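## Task

Take the loose end of the yellow network patch cord and push it, latch clip on top, into the rack port beneath the red label until it clicks home. The rack stands on its own and must end upright, not tipped. The cord must have stopped moving shortly after you are done. The plug must stay seated without the robot holding it. Anything the gripper is touching at the end must not settle by more than about a fingernail's thickness once released.

## Robot and tools

ROBOT. A single seven-joint arm with a two-finger parallel gripper. Joint limits (rad), base outward: waist -6.283..6.283, shoulder -2.250..2.250, upper arm roll -6.283..6.283, elbow -2.580..2.580, forearm roll -6.283..6.283, wrist pitch -2.100..2.100, wrist roll -6.283..6.283. Load limits (N m): first four joints 48 each, last three 30.2 each; a carried object's weight adds to the load. The fingers point along the gripper's +z axis and close along its y axis. end_effector_position is the spot between the pads when shut; closed fingertips extend about 22 mm past it, open ones about 9 mm. Closing pushes the tips roughly 13 mm further out, so keep that clearance above surfaces.

FRAME. Every number is in the scene frame: origin on the table surface under the arm base, +z up, +y to the left when facing along +x. The base may lean, and the reported hand position grows less accurate far from the base.

ROW FORMAT. One arm, so a row is a single flat list of 10 numbers: x, y, z (metres, absolute target for end_effector_position), qw, qx, qy, qz (absolute target orientation, w first), then position, force_limit, speed for the fingers, each from -1 to 1. position: +1 fully open (85 mm), about -0.8 pads touch, -1 squeezes until blocked. force_limit per pad on a 40 mm object after a slow close: about 20 N at -1, 128 N at 0, 235 N at +1 (thin objects get less). speed: gap rate about 20 mm/s at -1, 85 at 0, 150 at +1; quicker closes add up to about 12 N.

execute_actions(actions): actions is a list of actions; each action is a list of up to 15 rows, one per 1/30 s step; a short action repeats its final row to fill 15 steps. An empty list only returns state and images. A target more than 0.6 m from the current gripper position along any gripper axis gets that action refused; if the first action fails this against the last reported state, or anything is malformed, nothing runs. Each step the command is clipped to 70 mm and 16 degrees from the measured pose, and afterwards the arm only reaches the last clipped pose, so send far goals over several actions. Repeat the wanted quaternion in every row rather than copying the drifting reported one. Orientation gives way to position if both can't be met.

move(target, speed, blocking): target is one 10-number row as above, an absolute pose; the gripper follows a straight line to it. speed is top path speed in m/s, 0.002 to 0.5 (default 0.25); rotation limited to twice that in rad/s. Path duration 0.5 to 10 s, cut off at 10 s. It turns the short way and does not avoid obstacles; actual motion can lag, wander or overshoot speed near full stretch. Faster contact and aiming further past contact mean harder hits. Finger numbers are applied at the start. Result adds a move: line: ending done (at rest near target), off_target, moving, held (a check blocked the last step) or fault, plus limits (paced = pose clipped; held = some steps blocked, after which motion may jump fast) and distance from target. blocking=false returns after 0.5 s while the arm continues; poll with wait(0); other moves and action rows are refused until a result shows it ended, or call stop.

wait(seconds): 0 to 10; holds the last command and returns early if a running move ends. stop(): brakes a running move (needs stopping room); fingers keep moving. zoom_image(camera, region): camera cam_low or cam_wrist; region [x0, y0, x1, y1] pixels from top-left, at most 504 by 504. finished_scene(scene): pass the number of the scene being ended; irreversible, reports success, then the next task appears. Use execute_actions with an empty list to learn the current scene and task if resuming.

RESULTS. State line gives end_effector_position and end_effector_quat_wxyz. Hand target is the pose the controller now drives toward. pose unreachable means the clearance check (which treats the base mount as arm) altered or blocked the command. Step readings list positions at some steps, HELD marking held-back steps. object_status: 0 moving, 1 blocked while opening, 2 blocked while closing (a grip), 3 reached command or pads met. A new position value resets it to 0 for a moment; force_limit and speed only change with a position change of at least 0.01. A slipping grip re-closes automatically unless force_limit was -1. position_measured counts: 3 open, ~78 = 60 mm, 130 = 40 mm, 180 = 20 mm, 230 pads meet. touch_left (-y finger) and touch_right (+y) each give 28 cells as 7 groups of 4, free end toward arm, each group along +x; empty reads near 0 with noise, even grip about 30 at 10 N, 140 at 50 N, 240 at 100 N. Joint torques follow joint order, with unit offsets and noise. MOTOR HOT warns from 60 °C; at 75 °C an OVER-TEMPERATURE FAULT lets the arm sag. A TORQUE FAULT (contact torque at a load limit) freezes the arm 10 s and drops the rest of the call.

CAMERAS. cam_low and cam_wrist, both 504x504, images in that order. cam_low fx=fy 336.171, cx 251.16, cy 253.261; cam_wrist fx=fy 665.134, cx 251.327, cy 252.3, strong radial distortion.

AVOID. Dropping the plug, slamming or shoving hard, tipping the rack, knocking anything off the table, torque faults, long loaded holds that heat motors, and finishing while the cord swings or while the gripper still supports the plug. The simulation keeps running while you reason, holding the last command.

Each tool is called after "Emit:" as name(argument=value, ...) on one line, values as JSON.

## Session

Emit:
execute_actions(actions=[])

Scene clock: 0.00 s.
end_effector_position=(+0.7276, +0.3646, +0.2180) position_measured=3 object_status=3 touch_left=n/a touch_right=n/a end_effector_quat_wxyz=(+0.137, -0.138, +0.952, +0.238)
Joint positions: [-0.227  1.454 -0.146  0.562 -0.212  0.789  1.669]
Joint velocities: [-0.    -0.    -0.001  0.     0.001  0.     0.001]
Joint torques (N m, as the joint torque sensors report them, + toward a larger angle): no reading
Motor temperatures (°C, as the motors report them): [29 32 27 24 32 36 34]
Hand target: +0.728, +0.365, +0.218; +0.137, -0.138, +0.952, +0.238

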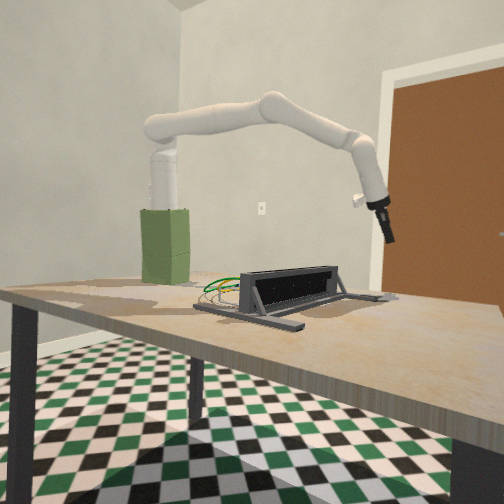

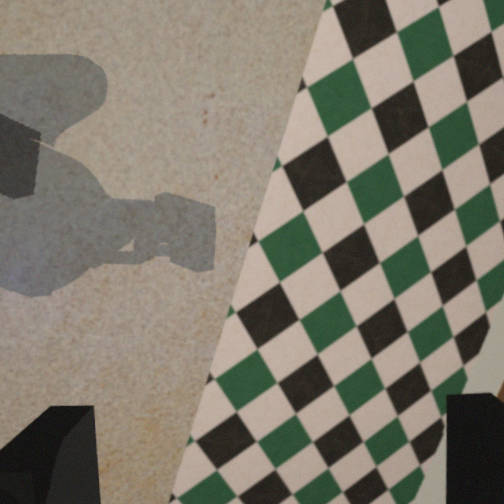

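Emit:
move(target=[0.5,0.0,0.45,0,0,1,0,1,0,0])

Scene clock: 3.70 s.
end_effector_position=(+0.4997, +0.0005, +0.4499) position_measured=3 object_status=3 touch_left=((1 -2 -6 3) (7 8 -5 2) (-10 -7 17 -15) (-1 15 5 -5) (-15 10 -6 13) (10 -5 -6 5) (0 -8 6 -1)) touch_right=((-14 -16 -5 1) (2 0 -2 10) (17 -3 -4 9) (3 5 -19 -8) (-7 -10 18 21) (5 2 -2 13) (12 2 1 -16)) end_effector_quat_wxyz=(-0.000, -0.000, +1.000, -0.001)
Joint positions: [-0.183  0.538  0.19   1.544  0.034  1.058  1.42 ]
Joint velocities: [-0.001 -0.007 -0.002  0.001  0.001  0.001 -0.   ]
Joint torques (N m, as the joint torque sensors report them, + toward a larger angle): [ -1.93 -17.66  -0.48  -6.94   0.2    0.25  -0.2 ]
Motor temperatures (°C, as the motors report them): [29 33 27 24 32 36 34]
Hand target: +0.500, +0.001, +0.450; +0.000, -0.001, +1.000, -0.000
Off the commanded pose: 0.001 m, 0 deg.
move: done

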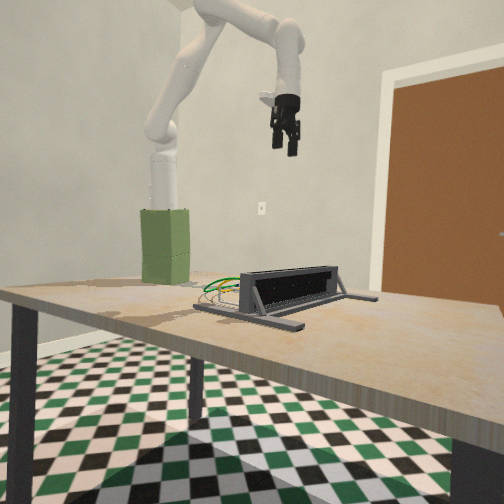

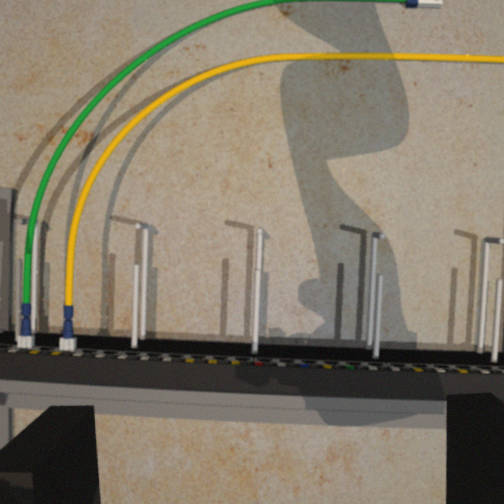

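Emit:
move(target=[0.36,0.2,0.3,0,0,1,0,1,0,0])

Scene clock: 6.53 s.
end_effector_position=(+0.3604, +0.1999, +0.3003) position_measured=3 object_status=3 touch_left=((-8 -19 -8 20) (-4 8 0 4) (-11 3 11 -14) (-5 12 5 6) (4 9 -4 -10) (-12 7 17 -15) (-19 0 2 7)) touch_right=((-16 -5 -4 4) (5 4 19 -4) (2 7 -9 6) (-5 -3 -12 -8) (-4 -4 -13 7) (-3 -14 -2 20) (-10 -2 12 -3)) end_effector_quat_wxyz=(+0.000, +0.000, +1.000, +0.000)
Joint positions: [-0.649  0.735  0.154  1.939  0.023  0.526  0.903]
Joint velocities: [-0.009  0.007 -0.004  0.001  0.005  0.001 -0.005]
Joint torques (N m, as the joint torque sensors report them, + toward a larger angle): [ -1.77 -16.95  -0.05  -3.71  -0.16   0.29  -0.38]
Motor temperatures (°C, as the motors report them): [29 33 27 24 32 36 34]
Hand target: +0.360, +0.200, +0.300; -0.000, -0.000, +1.000, +0.000
Off the commanded pose: 0.001 m, 0 deg.
move: done

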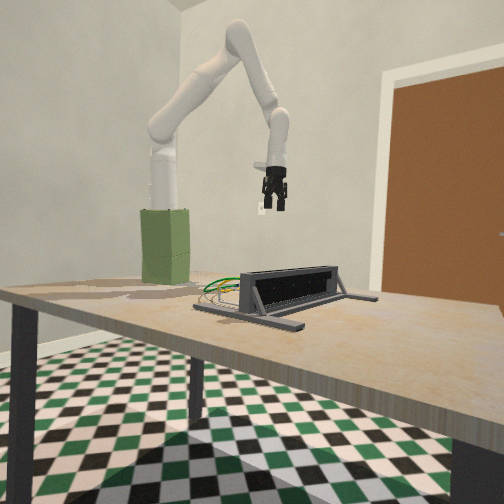

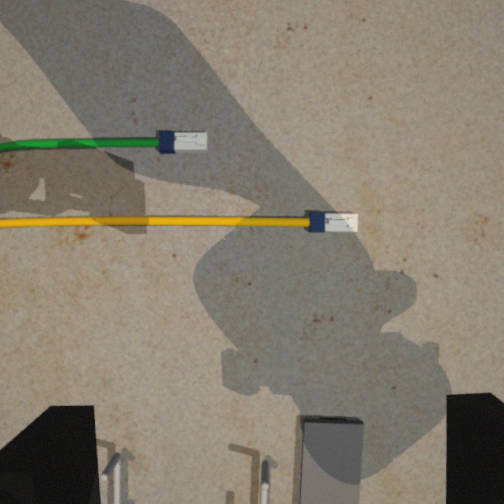

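Emit:
move(target=[0.28,0.2,0.1,0,0.707,0.707,0,1,0,0])

Emit:
zoom_image(camera="cam_low", region=[180,240,390,340])

Scene clock: 13.60 s.
end_effector_position=(+0.2797, +0.2007, +0.1003) position_measured=3 object_status=3 touch_left=((-7 6 -1 16) (-10 3 6 15) (-8 3 0 -13) (-3 11 -9 -3) (-8 3 15 4) (4 -5 -6 -3) (-13 -14 -6 -15)) touch_right=((-1 -17 7 0) (-1 -9 6 0) (1 -4 3 1) (-16 -14 -17 -13) (-9 -5 1 14) (3 -17 -2 7) (2 -17 14 0)) end_effector_quat_wxyz=(-0.001, +0.707, +0.707, +0.000)
Joint positions: [-0.645  1.219  0.032  2.068 -0.756 -0.112  0.003]
Joint velocities: [ 0.006  0.006  0.002 -0.001 -0.    -0.001 -0.   ]
Joint torques (N m, as the joint torque sensors report them, + toward a larger angle): [ -1.78 -17.82  -0.78   1.58  -0.15   0.18  -0.05]
Motor temperatures (°C, as the motors report them): [29 33 27 24 32 36 34]
Hand target: +0.280, +0.200, +0.100; -0.001, +0.707, +0.707, +0.000
Off the commanded pose: 0.001 m, 0 deg.
move: done

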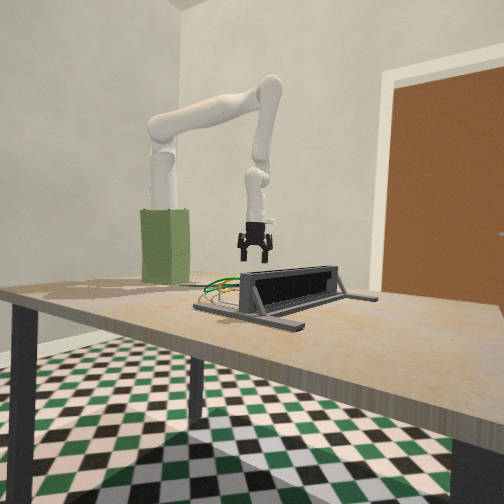

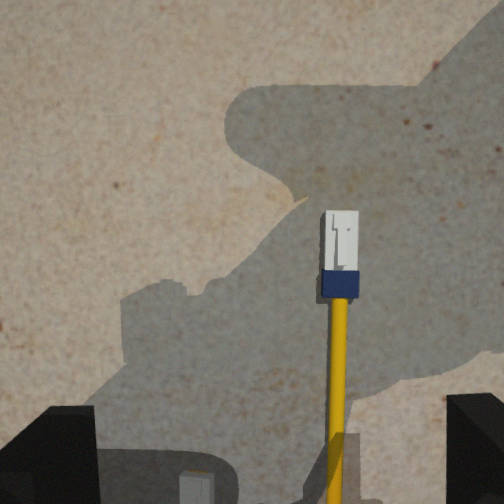

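Region (180, 240, 390, 340) of cam_low's 504x504 image, scaled by 2.400, with more detail than that image has; it fills the top 240 rows of this view, and the rest is white.

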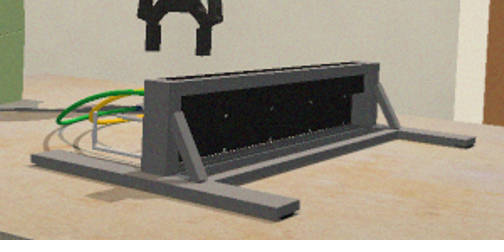

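Emit:
move(target=[0.307,0.229,0.05,-0.123,0.696,0.696,0.123,-0.2,-0.6,0])

Emit:
move(target=[0.307,0.229,0.027,-0.123,0.696,0.696,0.123,-0.2,-0.6,0], speed=0.03)

Scene clock: 18.17 s.
end_effector_position=(+0.3074, +0.2295, +0.0505) position_measured=154 object_status=3 touch_left=((-13 -7 -11 8) (-17 3 4 -1) (-9 6 -8 3) (-1 9 21 -4) (0 5 8 -14) (7 -7 -1 -4) (-4 9 5 -5)) touch_right=((-5 -8 -10 7) (7 -5 5 10) (0 -15 2 0) (-3 -5 -17 -7) (-1 15 4 0) (-4 -1 5 -5) (2 4 -7 -8)) end_effector_quat_wxyz=(-0.123, +0.696, +0.696, +0.124)
Joint positions: [-0.074  1.412 -0.337  2.018 -0.323 -0.378  0.08 ]
Joint velocities: [ 0.005  0.003 -0.     0.001  0.003 -0.001 -0.002]
Joint torques (N m, as the joint torque sensors report them, + toward a larger angle): [ -2.12 -17.53  -4.49   2.98   0.59   0.28  -0.15]
Motor temperatures (°C, as the motors report them): [29 33 27 24 32 36 34]
Hand target: +0.307, +0.229, +0.050; -0.123, +0.696, +0.696, +0.124
Off the commanded pose: 0.001 m, 0 deg.
move: done

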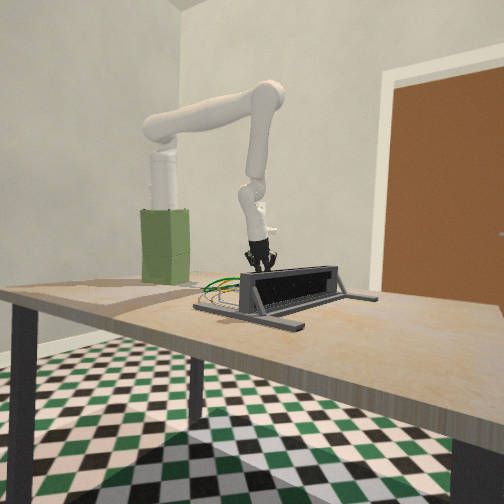

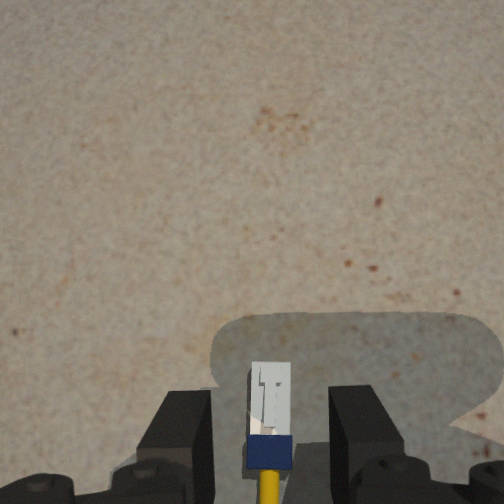

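Scene clock: 19.17 s.
end_effector_position=(+0.3072, +0.2291, +0.0271) position_measured=154 object_status=3 touch_left=((2 5 -4 -1) (6 1 -10 5) (3 12 4 -14) (-3 3 -4 0) (7 -5 7 3) (4 -7 -13 -6) (-7 2 2 -2)) touch_right=((7 3 -1 0) (17 0 9 0) (6 4 -13 12) (-2 -5 -18 -1) (-11 -11 8 3) (-2 -6 1 6) (7 -8 9 -13)) end_effector_quat_wxyz=(-0.123, +0.696, +0.696, +0.123)
Joint positions: [-0.064  1.47  -0.331  1.974 -0.302 -0.388  0.089]
Joint velocities: [ 0.     0.002 -0.002  0.001 -0.     0.    -0.   ]
Joint torques (N m, as the joint torque sensors report them, + toward a larger angle): [ -1.88 -17.93  -4.55   3.06   0.27   0.49  -0.18]
Motor temperatures (°C, as the motors report them): [29 33 27 24 32 36 34]
Hand target: +0.307, +0.229, +0.027; -0.123, +0.696, +0.696, +0.123
Off the commanded pose: 0.000 m, 0 deg.
move: done

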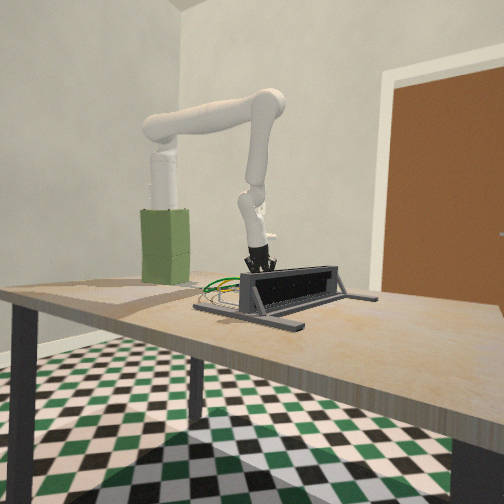

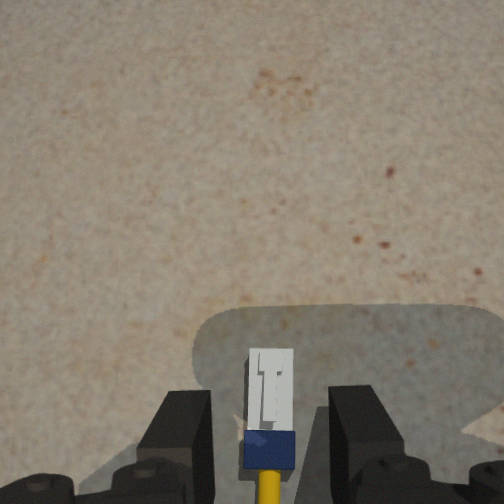

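Emit:
move(target=[0.307,0.223,0.026,-0.123,0.696,0.696,0.123,-0.2,-0.6,0], speed=0.03)

Emit:
move(target=[0.307,0.223,0.026,-0.123,0.696,0.696,0.123,-1,-0.6,-0.5])

Emit:
move(target=[0.33,0.17,0.12,-0.123,0.696,0.696,0.123,-1,-0.6,-0.5], speed=0.1)

Emit:
move(target=[0.43,0.02,0.13,0,0.985,0,0.174,-1,-0.6,-0.5], speed=0.15)

Scene clock: 22.37 s.
end_effector_position=(+0.3070, +0.2231, +0.0260) position_measured=154 object_status=3 touch_left=((-10 -1 -2 15) (-8 1 7 -8) (-2 -7 3 -7) (-2 9 5 -4) (-6 -2 -12 -4) (-6 5 -5 4) (10 -9 -7 -1)) touch_right=((-7 6 -2 7) (2 -7 1 16) (6 10 -10 -1) (-14 -15 -5 -7) (5 4 -11 10) (2 -1 0 1) (4 -16 -6 14)) end_effector_quat_wxyz=(-0.123, +0.696, +0.696, +0.123)
Joint positions: [-0.048  1.473 -0.329  1.98  -0.291 -0.391  0.094]
Joint velocities: [ 0.001  0.    -0.    -0.001 -0.001 -0.002 -0.001]
Joint torques (N m, as the joint torque sensors report them, + toward a larger angle): [ -1.84 -17.62  -4.5    3.19   0.36   0.26  -0.22]
Motor temperatures (°C, as the motors report them): [29 33 27 24 32 36 34]
Hand target: +0.307, +0.223, +0.026; -0.123, +0.696, +0.696, +0.123
Off the commanded pose: 0.000 m, 0 deg.
move: done

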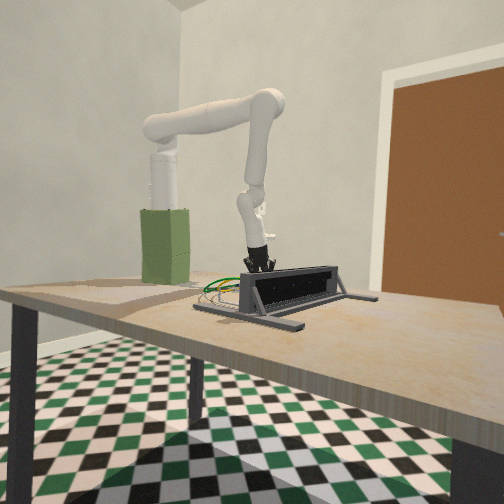

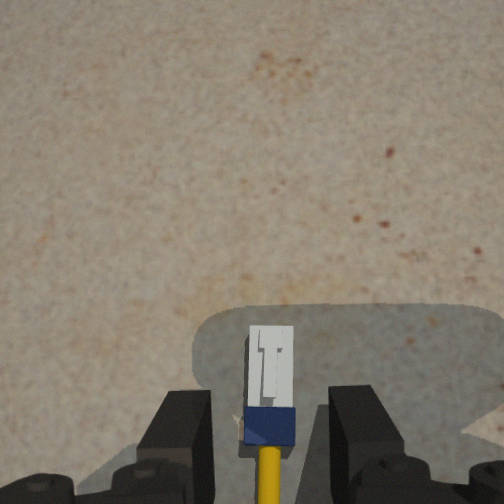

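Scene clock: 23.07 s.
end_effector_position=(+0.3071, +0.2233, +0.0264) position_measured=209 object_status=2 touch_left=((13 219 513 85) (-8 48 95 23) (2 10 2 -4) (-5 2 13 -1) (-5 -8 -6 2) (8 15 -6 -1) (-10 -9 10 0)) touch_right=((35 219 354 88) (17 47 85 16) (9 -8 8 3) (-3 4 -10 4) (-14 0 10 6) (4 6 -4 6) (-2 -6 4 -9)) end_effector_quat_wxyz=(-0.123, +0.696, +0.696, +0.123)
Joint positions: [-0.048  1.472 -0.329  1.98  -0.291 -0.39   0.094]
Joint velocities: [-0.     0.001 -0.     0.001  0.     0.    -0.001]
Joint torques (N m, as the joint torque sensors report them, + toward a larger angle): [ -1.91 -16.83  -4.18   2.94   0.24   0.19  -0.19]
Motor temperatures (°C, as the motors report them): [29 33 27 24 32 36 34]
Hand target: +0.307, +0.223, +0.026; -0.123, +0.696, +0.696, +0.123
Off the commanded pose: 0.000 m, 0 deg.
move: done

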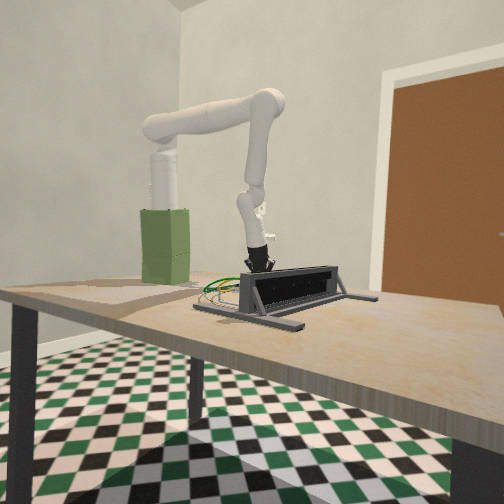

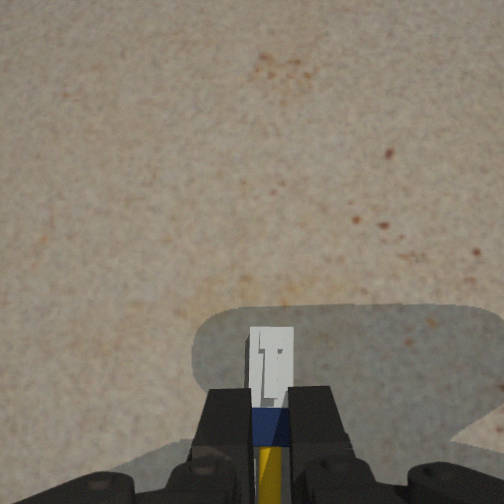

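Scene clock: 24.47 s.
end_effector_position=(+0.3295, +0.1700, +0.1196) position_measured=209 object_status=2 touch_left=((21 225 493 81) (5 48 106 23) (-2 4 2 -9) (11 4 4 13) (-9 12 -4 0) (5 -2 7 -7) (1 -13 -5 2)) touch_right=((23 215 350 68) (9 45 79 22) (-1 12 -8 15) (1 -7 -7 0) (0 -4 -1 21) (-5 -2 -7 0) (17 2 16 -6)) end_effector_quat_wxyz=(-0.123, +0.696, +0.697, +0.123)
Joint positions: [ 0.047  1.196 -0.309  2.13  -0.286 -0.243  0.111]
Joint velocities: [ 0.003 -0.009  0.    -0.     0.001  0.001 -0.001]
Joint torques (N m, as the joint torque sensors report them, + toward a larger angle): [ -2.34 -17.22  -3.93   2.25   0.33   0.3   -0.13]
Motor temperatures (°C, as the motors report them): [29 33 27 24 32 36 34]
Hand target: +0.330, +0.170, +0.120; -0.123, +0.696, +0.697, +0.123
Off the commanded pose: 0.001 m, 0 deg.
move: done

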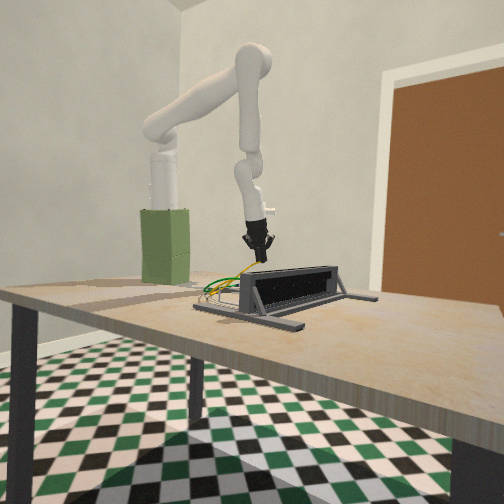

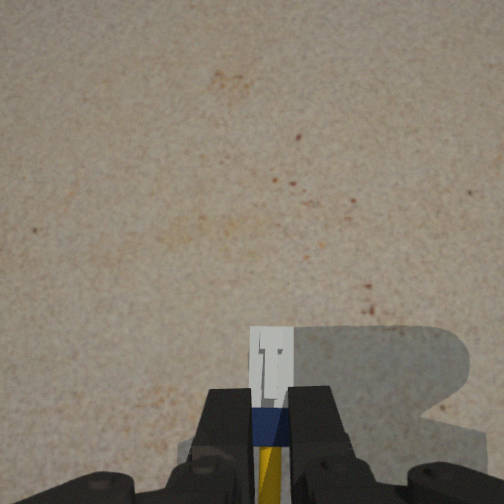

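Scene clock: 29.97 s.
end_effector_position=(+0.4302, +0.0200, +0.1299) position_measured=209 object_status=2 touch_left=((24 218 505 69) (1 53 90 10) (-11 -5 0 -20) (-1 4 -3 9) (-5 4 -10 -6) (4 1 -1 -2) (1 2 1 -8)) touch_right=((30 223 349 78) (15 48 93 14) (8 -3 -1 6) (-12 -10 -13 3) (4 10 12 15) (9 -18 -4 -12) (-9 -11 -2 1)) end_effector_quat_wxyz=(-0.000, +0.985, -0.000, +0.175)
Joint positions: [ 0.362  1.234 -0.566  2.188 -0.807 -0.872 -0.669]
Joint velocities: [ 0.     0.001  0.001  0.001  0.    -0.001 -0.001]
Joint torques (N m, as the joint torque sensors report them, + toward a larger angle): [ -1.87 -17.4   -4.62   1.96   0.55  -0.4   -0.17]
Motor temperatures (°C, as the motors report them): [29 33 27 24 32 36 34]
Hand target: +0.430, +0.020, +0.130; -0.000, +0.985, -0.000, +0.175
Off the commanded pose: 0.000 m, 0 deg.
move: done

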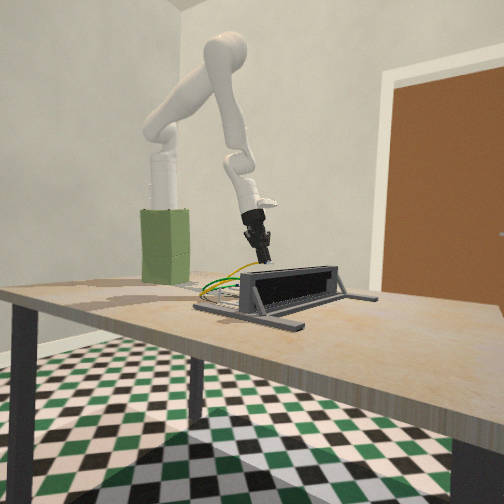

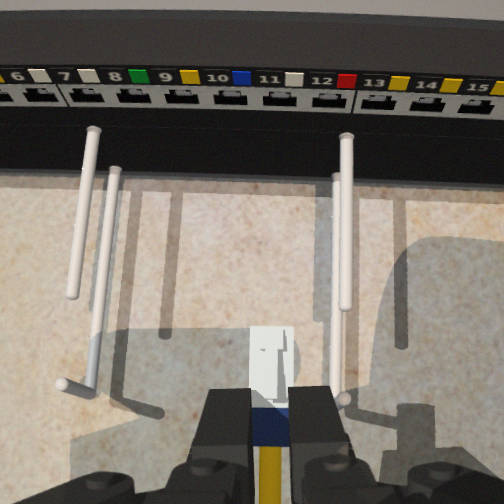

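Emit:
move(target=[0.49,-0.001,0.097,0.003,0.985,-0.02,0.174,-1,-0.6,-0.5], speed=0.08)

Emit:
zoom_image(camera="cam_wrist", region=[150,150,400,400])

Scene clock: 33.53 s.
end_effector_position=(+0.4901, -0.0012, +0.0971) position_measured=209 object_status=2 touch_left=((18 209 510 83) (-1 56 97 14) (-5 -3 -2 -12) (2 2 -7 4) (0 -5 1 5) (0 -18 1 -11) (-3 2 6 3)) touch_right=((20 208 352 73) (15 33 83 20) (8 12 -6 12) (-4 15 -14 -10) (1 -7 18 11) (9 -13 2 1) (-6 -3 10 -8)) end_effector_quat_wxyz=(+0.003, +0.985, -0.020, +0.174)
Joint positions: [ 0.378  1.271 -0.499  1.972 -0.865 -0.718 -0.543]
Joint velocities: [-0.001  0.002 -0.001 -0.002  0.001 -0.001 -0.   ]
Joint torques (N m, as the joint torque sensors report them, + toward a larger angle): [ -2.16 -19.39  -4.84   0.72   0.55  -0.33  -0.2 ]
Motor temperatures (°C, as the motors report them): [29 33 27 24 32 36 34]
Hand target: +0.490, -0.001, +0.097; +0.003, +0.985, -0.020, +0.174
Off the commanded pose: 0.000 m, 0 deg.
move: done

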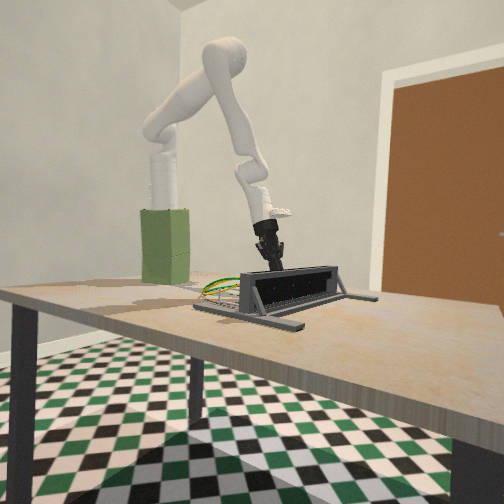

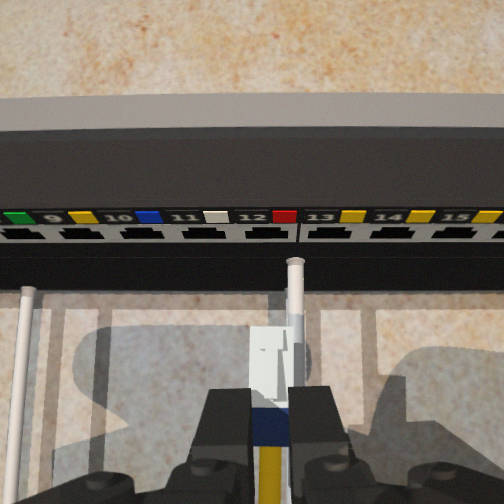

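Region (150, 150, 400, 400) of cam_wrist's 504x504 image, scaled by 2.016.

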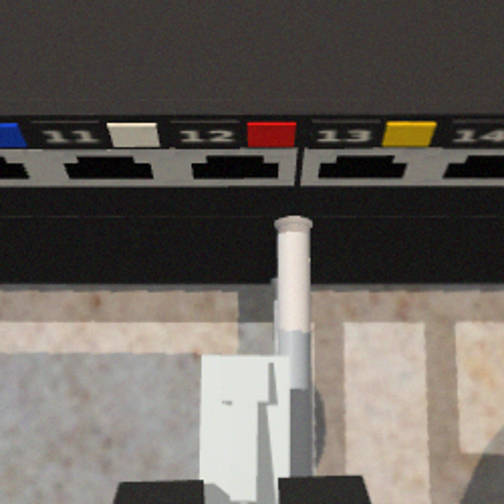

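Emit:
move(target=[0.512,-0.0005,0.096,0.003,0.985,-0.017,0.174,-1,-0.6,-0.5], speed=0.02)

Emit:
zoom_image(camera="cam_wrist", region=[170,250,370,400])

Emit:
zoom_image(camera="cam_low", region=[240,240,340,320])

Scene clock: 37.20 s.
end_effector_position=(+0.5119, -0.0006, +0.0959) position_measured=209 object_status=2 touch_left=((11 223 504 85) (-2 49 99 17) (-9 10 18 6) (1 10 -6 22) (-3 -2 -1 -7) (0 3 -4 6) (-6 -13 -9 2)) touch_right=((32 204 351 75) (18 42 99 9) (15 4 12 5) (-4 3 -2 0) (-1 6 -4 -2) (-7 -7 -5 1) (13 -14 -3 -2)) end_effector_quat_wxyz=(+0.003, +0.985, -0.017, +0.174)
Joint positions: [ 0.355  1.262 -0.474  1.902 -0.924 -0.655 -0.481]
Joint velocities: [-0.001  0.     0.001 -0.001 -0.    -0.001  0.001]
Joint torques (N m, as the joint torque sensors report them, + toward a larger angle): [ -2.25 -20.15  -4.54   0.13   0.65  -0.37  -0.23]
Motor temperatures (°C, as the motors report them): [29 33 27 24 32 36 34]
Hand target: +0.512, -0.001, +0.096; +0.003, +0.985, -0.017, +0.174
Off the commanded pose: 0.000 m, 0 deg.
move: done

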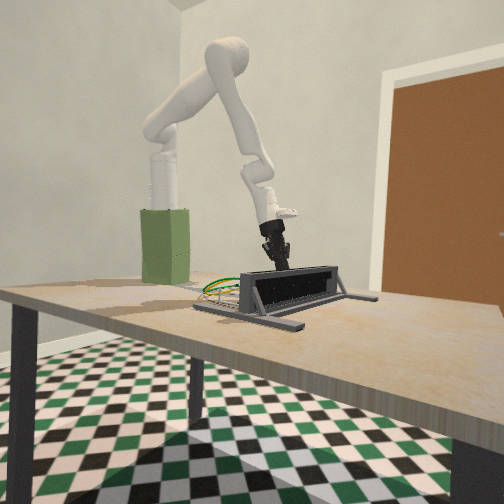

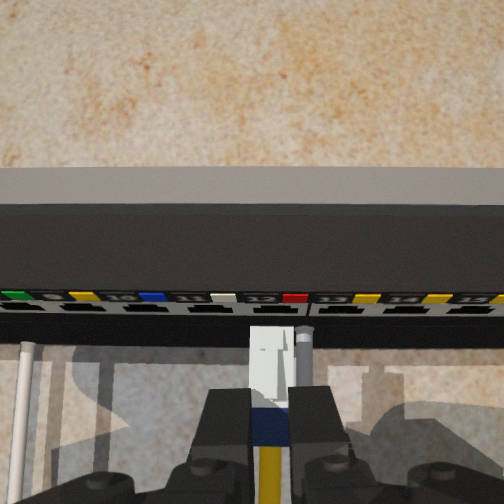

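Region (170, 250, 370, 400) of cam_wrist's 504x504 image, scaled by 2.520; it fills the top 378 rows of this view, and the rest is white.

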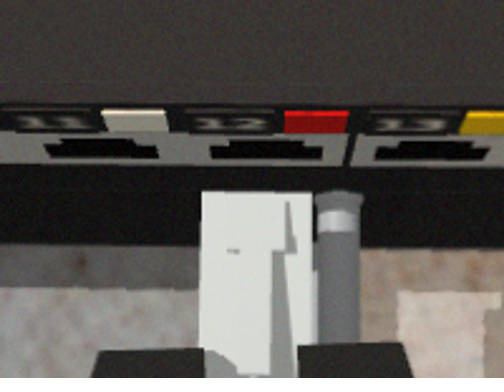

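Region (240, 240, 340, 320) of cam_low's 504x504 image, scaled by 5.040, with more detail than that image has; it fills the top 403 rows of this view, and the rest is white.

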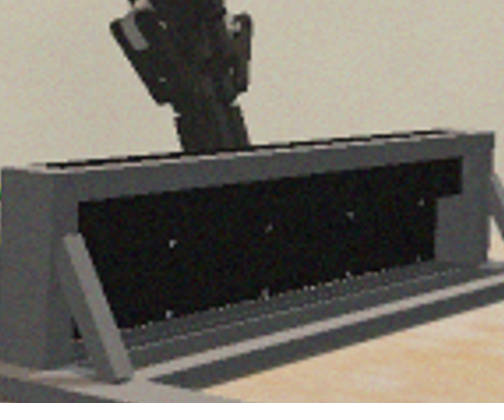

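Emit:
move(target=[0.514,-0.0018,0.093,0.003,0.985,-0.02,0.174,-1,-0.6,-0.5], speed=0.02)

Emit:
move(target=[0.520,-0.002,0.093,0.003,0.985,-0.02,0.174,-1,-0.6,-0.5], speed=0.005)

Emit:
zoom_image(camera="cam_wrist", region=[170,250,370,400])

Scene clock: 41.17 s.
end_effector_position=(+0.5140, -0.0018, +0.0930) position_measured=209 object_status=2 touch_left=((18 209 494 101) (-1 58 92 7) (3 3 -2 -3) (0 15 2 7) (0 5 6 4) (-2 -4 -3 -15) (-3 -1 3 -2)) touch_right=((29 210 357 70) (17 55 83 7) (15 -4 10 -6) (-11 -6 -2 1) (-1 10 2 3) (-7 -5 0 17) (-3 8 1 -3)) end_effector_quat_wxyz=(+0.003, +0.985, -0.020, +0.174)
Joint positions: [ 0.356  1.269 -0.472  1.892 -0.924 -0.652 -0.481]
Joint velocities: [-0.     0.    -0.     0.002  0.     0.001 -0.   ]
Joint torques (N m, as the joint torque sensors report them, + toward a larger angle): [ -2.3  -19.84  -4.42   0.11   0.57  -0.4   -0.21]
Motor temperatures (°C, as the motors report them): [29 33 27 24 32 36 34]
Hand target: +0.514, -0.002, +0.093; +0.003, +0.985, -0.020, +0.174
Off the commanded pose: 0.000 m, 0 deg.
move: done

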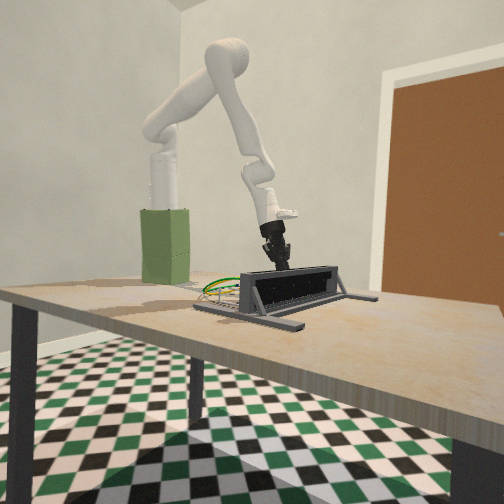

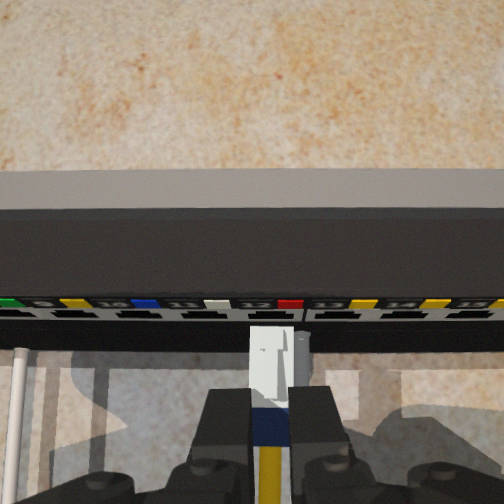

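Scene clock: 42.57 s.
end_effector_position=(+0.5162, -0.0017, +0.0913) position_measured=209 object_status=2 touch_left=((19 214 458 76) (4 56 99 19) (-15 -1 2 -6) (-12 4 4 -5) (-4 1 6 -7) (3 0 1 -7) (3 3 1 -4)) touch_right=((26 204 334 73) (11 54 90 13) (0 -5 4 8) (-4 1 -3 7) (8 15 10 7) (-4 -2 -2 3) (8 -11 9 -15)) end_effector_quat_wxyz=(+0.002, +0.985, -0.020, +0.170)
Joint positions: [ 0.35   1.269 -0.463  1.877 -0.944 -0.634 -0.464]
Joint velocities: [-0.     0.001  0.001 -0.     0.    -0.001 -0.001]
Joint torques (N m, as the joint torque sensors report them, + toward a larger angle): [ -2.49 -21.91  -5.25  -3.29   1.33  -0.75  -0.19]
Motor temperatures (°C, as the motors report them): [29 33 27 24 32 36 34]
Hand target: +0.520, -0.002, +0.093; +0.003, +0.985, -0.020, +0.174
Off the commanded pose: 0.004 m, 0 deg.
move: off_target

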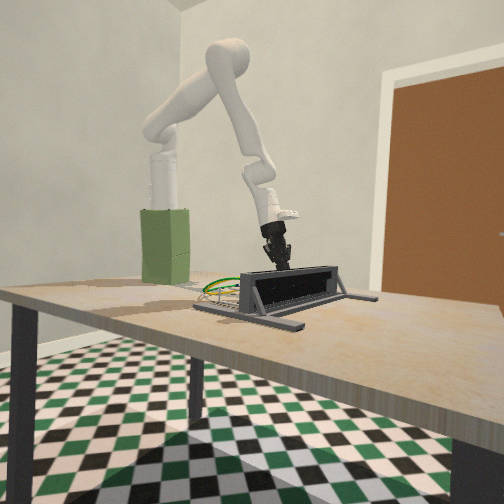

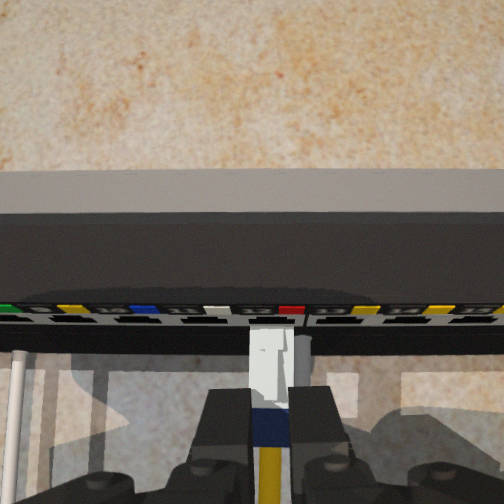

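Region (170, 250, 370, 400) of cam_wrist's 504x504 image, scaled by 2.520; it fills the top 378 rows of this view, and the rest is white.

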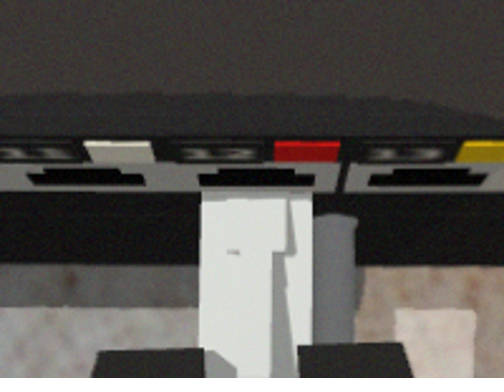

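Too low by ~9 mm.

Emit:
move(target=[0.514,-0.0018,0.101,0.003,0.985,-0.02,0.174,-1,-0.6,-0.5], speed=0.02)

Emit:
move(target=[0.519,-0.002,0.101,0.003,0.985,-0.02,0.174,-1,-0.6,-0.5], speed=0.005)

Emit:
zoom_image(camera="cam_wrist", region=[170,250,370,400])

Scene clock: 45.83 s.
end_effector_position=(+0.5139, -0.0017, +0.1009) position_measured=209 object_status=2 touch_left=((19 213 488 79) (-5 58 87 26) (2 -2 -1 -21) (2 17 6 15) (0 -5 -3 23) (-9 1 -8 -5) (-2 -3 -5 -15)) touch_right=((25 215 353 85) (13 24 91 12) (4 9 -4 14) (-6 -4 -14 -11) (-8 -6 -4 22) (2 -7 -5 14) (12 -11 -4 5)) end_effector_quat_wxyz=(+0.003, +0.985, -0.020, +0.174)
Joint positions: [ 0.353  1.249 -0.472  1.902 -0.94  -0.646 -0.475]
Joint velocities: [ 0.001 -0.002  0.     0.    -0.     0.     0.001]
Joint torques (N m, as the joint torque sensors report them, + toward a larger angle): [ -2.15 -19.76  -4.86  -0.2    0.53  -0.34  -0.15]
Motor temperatures (°C, as the motors report them): [29 33 27 24 32 36 34]
Hand target: +0.514, -0.002, +0.101; +0.003, +0.985, -0.020, +0.174
Off the commanded pose: 0.000 m, 0 deg.
move: done

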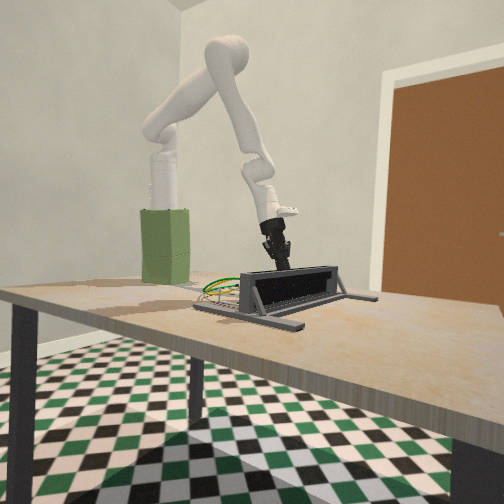

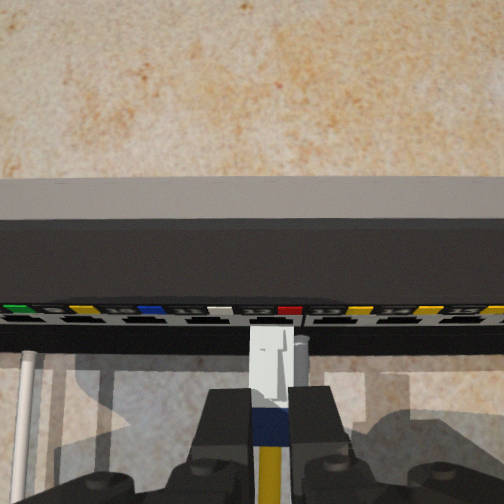

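Scene clock: 47.07 s.
end_effector_position=(+0.5188, -0.0019, +0.1009) position_measured=209 object_status=2 touch_left=((35 210 494 80) (-11 53 96 21) (5 3 -8 -13) (2 12 1 -6) (0 -5 -1 -7) (5 5 -4 0) (5 -1 6 0)) touch_right=((26 223 345 70) (15 40 90 23) (7 5 10 -4) (-5 -3 -4 14) (-18 0 -3 9) (2 5 2 12) (-12 -1 3 -4)) end_effector_quat_wxyz=(+0.003, +0.985, -0.020, +0.174)
Joint positions: [ 0.348  1.247 -0.465  1.887 -0.956 -0.632 -0.46 ]
Joint velocities: [-0.     0.    -0.002 -0.    -0.    -0.002 -0.   ]
Joint torques (N m, as the joint torque sensors report them, + toward a larger angle): [ -1.96 -20.42  -4.66  -0.3    0.56  -0.33  -0.1 ]
Motor temperatures (°C, as the motors report them): [29 33 27 24 32 36 34]
Hand target: +0.519, -0.002, +0.101; +0.003, +0.985, -0.020, +0.174
Off the commanded pose: 0.000 m, 0 deg.
move: done

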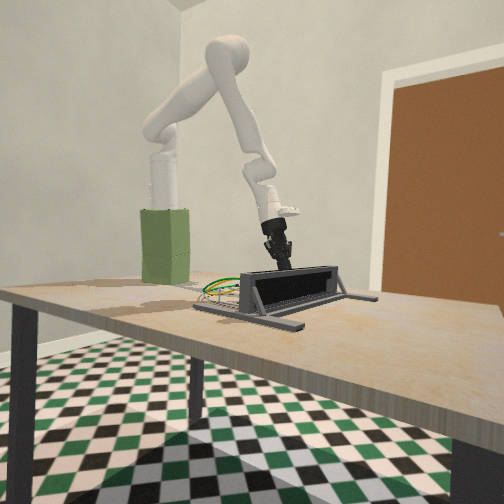

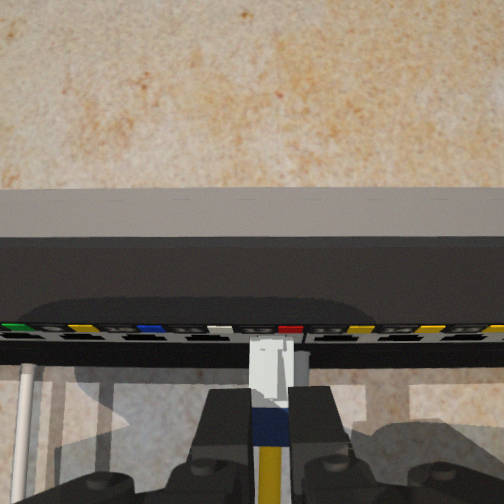

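Region (170, 250, 370, 400) of cam_wrist's 504x504 image, scaled by 2.520; it fills the top 378 rows of this view, and the rest is white.

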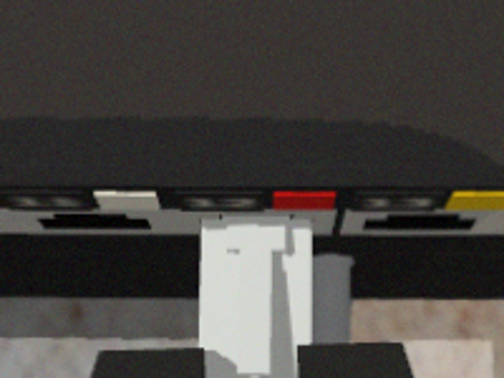

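Emit:
move(target=[0.533,-0.0026,0.1015,0.003,0.985,-0.02,0.174,-1,-0.6,-0.5], speed=0.006)

Emit:
move(target=[0.525,-0.0023,0.101,0.003,0.985,-0.02,0.174,-1,-0.6,-0.5], speed=0.006)

Scene clock: 50.90 s.
end_effector_position=(+0.5223, -0.0017, +0.0981) position_measured=209 object_status=2 touch_left=((19 254 487 85) (-4 75 93 20) (-7 -1 -2 -9) (-12 19 6 6) (-4 9 10 -9) (-11 -8 -5 7) (4 16 14 9)) touch_right=((31 236 356 69) (34 50 101 21) (1 -12 14 0) (-5 -13 -6 16) (-5 3 -5 16) (-1 -10 5 4) (13 -6 20 -7)) end_effector_quat_wxyz=(+0.002, +0.986, -0.019, +0.164)
Joint positions: [ 0.333  1.243 -0.444  1.857 -1.009 -0.59  -0.417]
Joint velocities: [-0.    -0.     0.     0.     0.     0.001  0.001]
Joint torques (N m, as the joint torque sensors report them, + toward a larger angle): [ -3.03 -22.92  -5.43 -11.11   3.57  -1.47  -0.04]
Motor temperatures (°C, as the motors report them): [29 34 27 24 32 36 34]
Hand target: +0.533, -0.003, +0.102; +0.003, +0.985, -0.020, +0.174
Off the commanded pose: 0.011 m, 1 deg.
move: off_target

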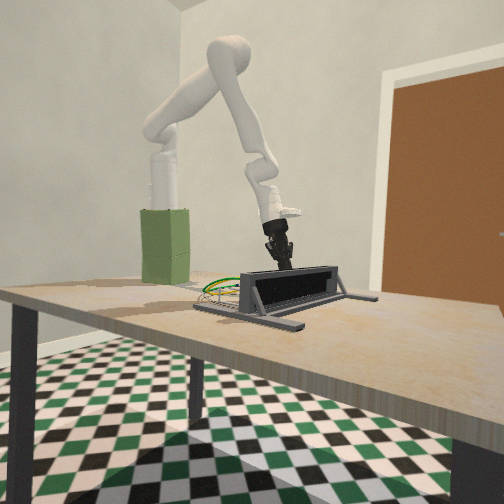

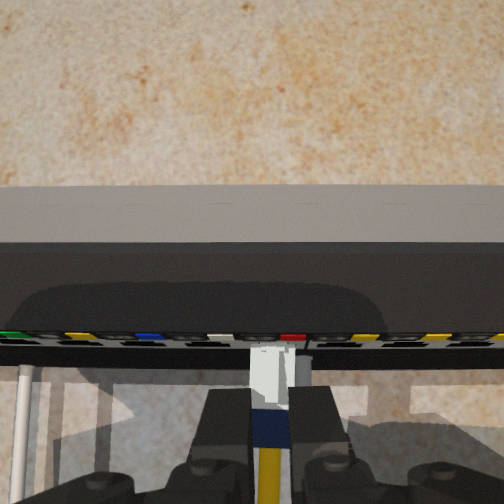

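Scene clock: 52.77 s.
end_effector_position=(+0.5213, -0.0017, +0.0993) position_measured=209 object_status=2 touch_left=((28 232 484 71) (-4 55 85 10) (-13 9 -10 0) (-9 17 8 7) (-4 10 -10 0) (-2 1 -5 -15) (-9 -10 -5 1)) touch_right=((34 225 328 66) (18 44 86 14) (-1 -15 -2 4) (-19 -20 -2 -7) (9 -6 9 2) (11 -12 4 -10) (3 1 -3 -6)) end_effector_quat_wxyz=(+0.002, +0.985, -0.020, +0.170)
Joint positions: [ 0.341  1.246 -0.457  1.871 -0.976 -0.614 -0.442]
Joint velocities: [-0.    -0.     0.002  0.     0.     0.    -0.001]
Joint torques (N m, as the joint torque sensors report them, + toward a larger angle): [ -2.45 -22.28  -4.98  -3.14   1.37  -0.85  -0.14]
Motor temperatures (°C, as the motors report them): [29 34 27 24 32 36 34]
Hand target: +0.525, -0.002, +0.101; +0.003, +0.985, -0.020, +0.174
Off the commanded pose: 0.004 m, 0 deg.
move: off_target

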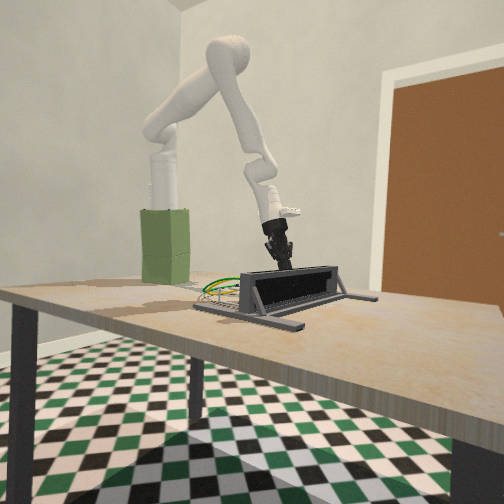

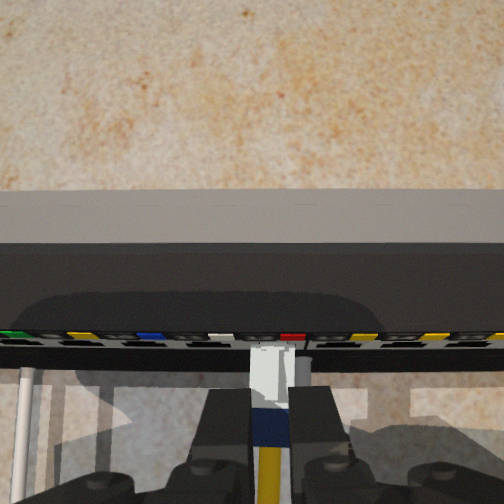

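Jammed by sag; compensate z and y.

Emit:
move(target=[0.528,-0.0032,0.1045,0.003,0.984,-0.02,0.18,-1,-0.6,-0.5], speed=0.004)

Scene clock: 57.50 s.
end_effector_position=(+0.5219, -0.0019, +0.1014) position_measured=209 object_status=2 touch_left=((34 246 522 92) (-16 76 89 22) (-10 -14 6 -13) (7 4 0 -5) (-22 8 -8 -3) (5 0 2 -6) (1 -3 2 14)) touch_right=((29 254 346 80) (31 59 93 13) (9 3 16 -3) (-14 -9 -18 11) (-7 -6 10 -7) (-3 -14 12 -2) (8 -10 -1 -7)) end_effector_quat_wxyz=(+0.002, +0.985, -0.019, +0.174)
Joint positions: [ 0.345  1.244 -0.46   1.878 -0.961 -0.62  -0.454]
Joint velocities: [-0.001 -0.002  0.002 -0.     0.002  0.    -0.   ]
Joint torques (N m, as the joint torque sensors report them, + toward a larger angle): [ -2.48 -24.04  -5.72  -4.75   1.77  -1.53  -0.02]
Motor temperatures (°C, as the motors report them): [29 34 27 24 32 36 34]
Hand target: +0.528, -0.003, +0.105; +0.003, +0.983, -0.020, +0.180
Off the commanded pose: 0.007 m, 1 deg.
move: off_target

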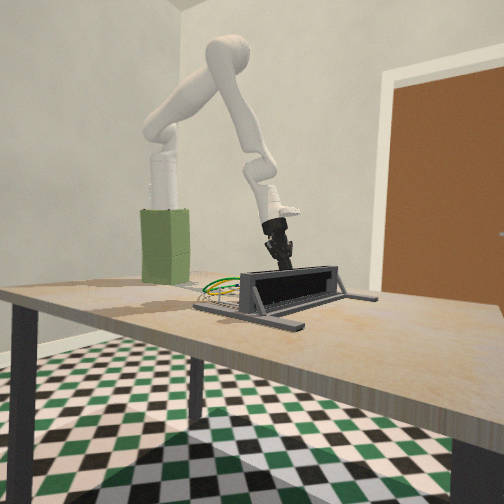

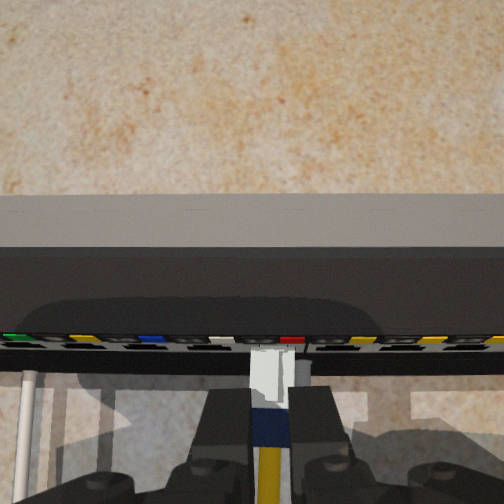

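Emit:
execute_actions(actions=[[[0.531,-0.004,0.1055,0.003,0.983,-0.02,0.183,-1,-0.6,-0.5]],[[0.534,-0.0045,0.1065,0.003,0.983,-0.02,0.185,-1,-0.6,-0.5]],[[0.537,-0.005,0.1075,0.003,0.982,-0.02,0.187,-1,-0.6,-0.5]],[[0.537,-0.005,0.1075,0.003,0.982,-0.02,0.187,-1,-0.6,-0.5]]])

Scene clock: 61.17 s.
end_effector_position=(+0.5272, -0.0027, +0.1020) position_measured=209 object_status=2 touch_left=((34 271 521 87) (5 66 96 17) (-20 3 -2 -1) (-3 5 2 2) (-8 16 11 4) (-5 12 -1 -4) (7 -1 5 0)) touch_right=((43 249 327 69) (16 56 86 21) (1 -1 4 -16) (-3 3 -7 9) (-11 -1 -5 12) (-1 1 -1 7) (7 -7 7 -18)) end_effector_quat_wxyz=(+0.001, +0.984, -0.019, +0.178)
Joint positions: [ 0.344  1.242 -0.455  1.868 -0.957 -0.61  -0.454]
Joint velocities: [-0.002 -0.     0.004 -0.001  0.     0.002 -0.003]
Joint torques (N m, as the joint torque sensors report them, + toward a larger angle): [ -2.27 -26.96  -5.74  -7.13   2.59  -2.26   0.13]
Motor temperatures (°C, as the motors report them): [29 34 27 24 32 36 34]
Hand target: +0.537, -0.005, +0.108; +0.003, +0.982, -0.020, +0.187
Off the commanded pose: 0.011 m, 1 deg.
Step readings (end_effector_position; steps 1 to 15: 1st action; 16 to 30: 2nd action; 31 to 45: 3rd action; 46 to 60: 4th action):
0: (+0.5219, -0.0019, +0.1014)
1: (+0.5224, -0.0021, +0.1015)
2: (+0.5235, -0.0022, +0.1018)
4: (+0.5239, -0.0022, +0.1017)
8: (+0.5239, -0.0022, +0.1016)
15: (+0.5239, -0.0022, +0.1016)
16: (+0.5244, -0.0023, +0.1018)
17: (+0.5257, -0.0025, +0.1022)
19: (+0.5259, -0.0025, +0.1020)
23: (+0.5260, -0.0025, +0.1020)
30: (+0.5260, -0.0025, +0.1020)
31: (+0.5264, -0.0026, +0.1022)
32: (+0.5267, -0.0027, +0.1021)
34: (+0.5272, -0.0027, +0.1020)
38: (+0.5272, -0.0027, +0.1020)
45: (+0.5272, -0.0027, +0.1020)
46: (+0.5272, -0.0027, +0.1020)
47: (+0.5272, -0.0027, +0.1020)
49: (+0.5272, -0.0027, +0.1020)
53: (+0.5272, -0.0027, +0.1020)
60: end_effector_position above

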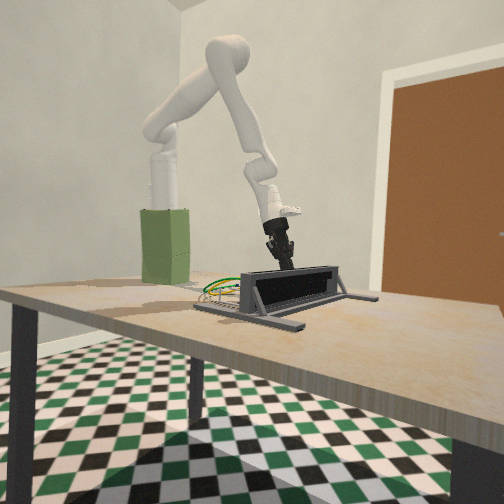

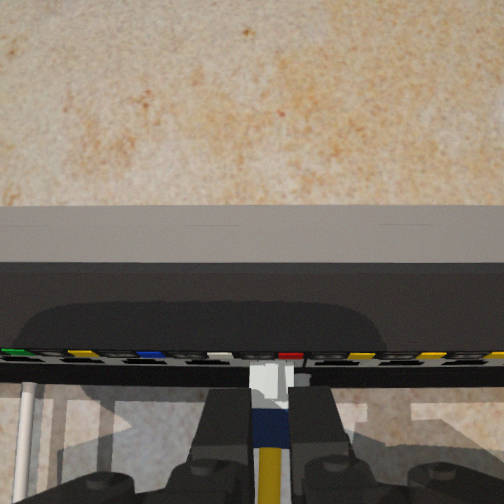

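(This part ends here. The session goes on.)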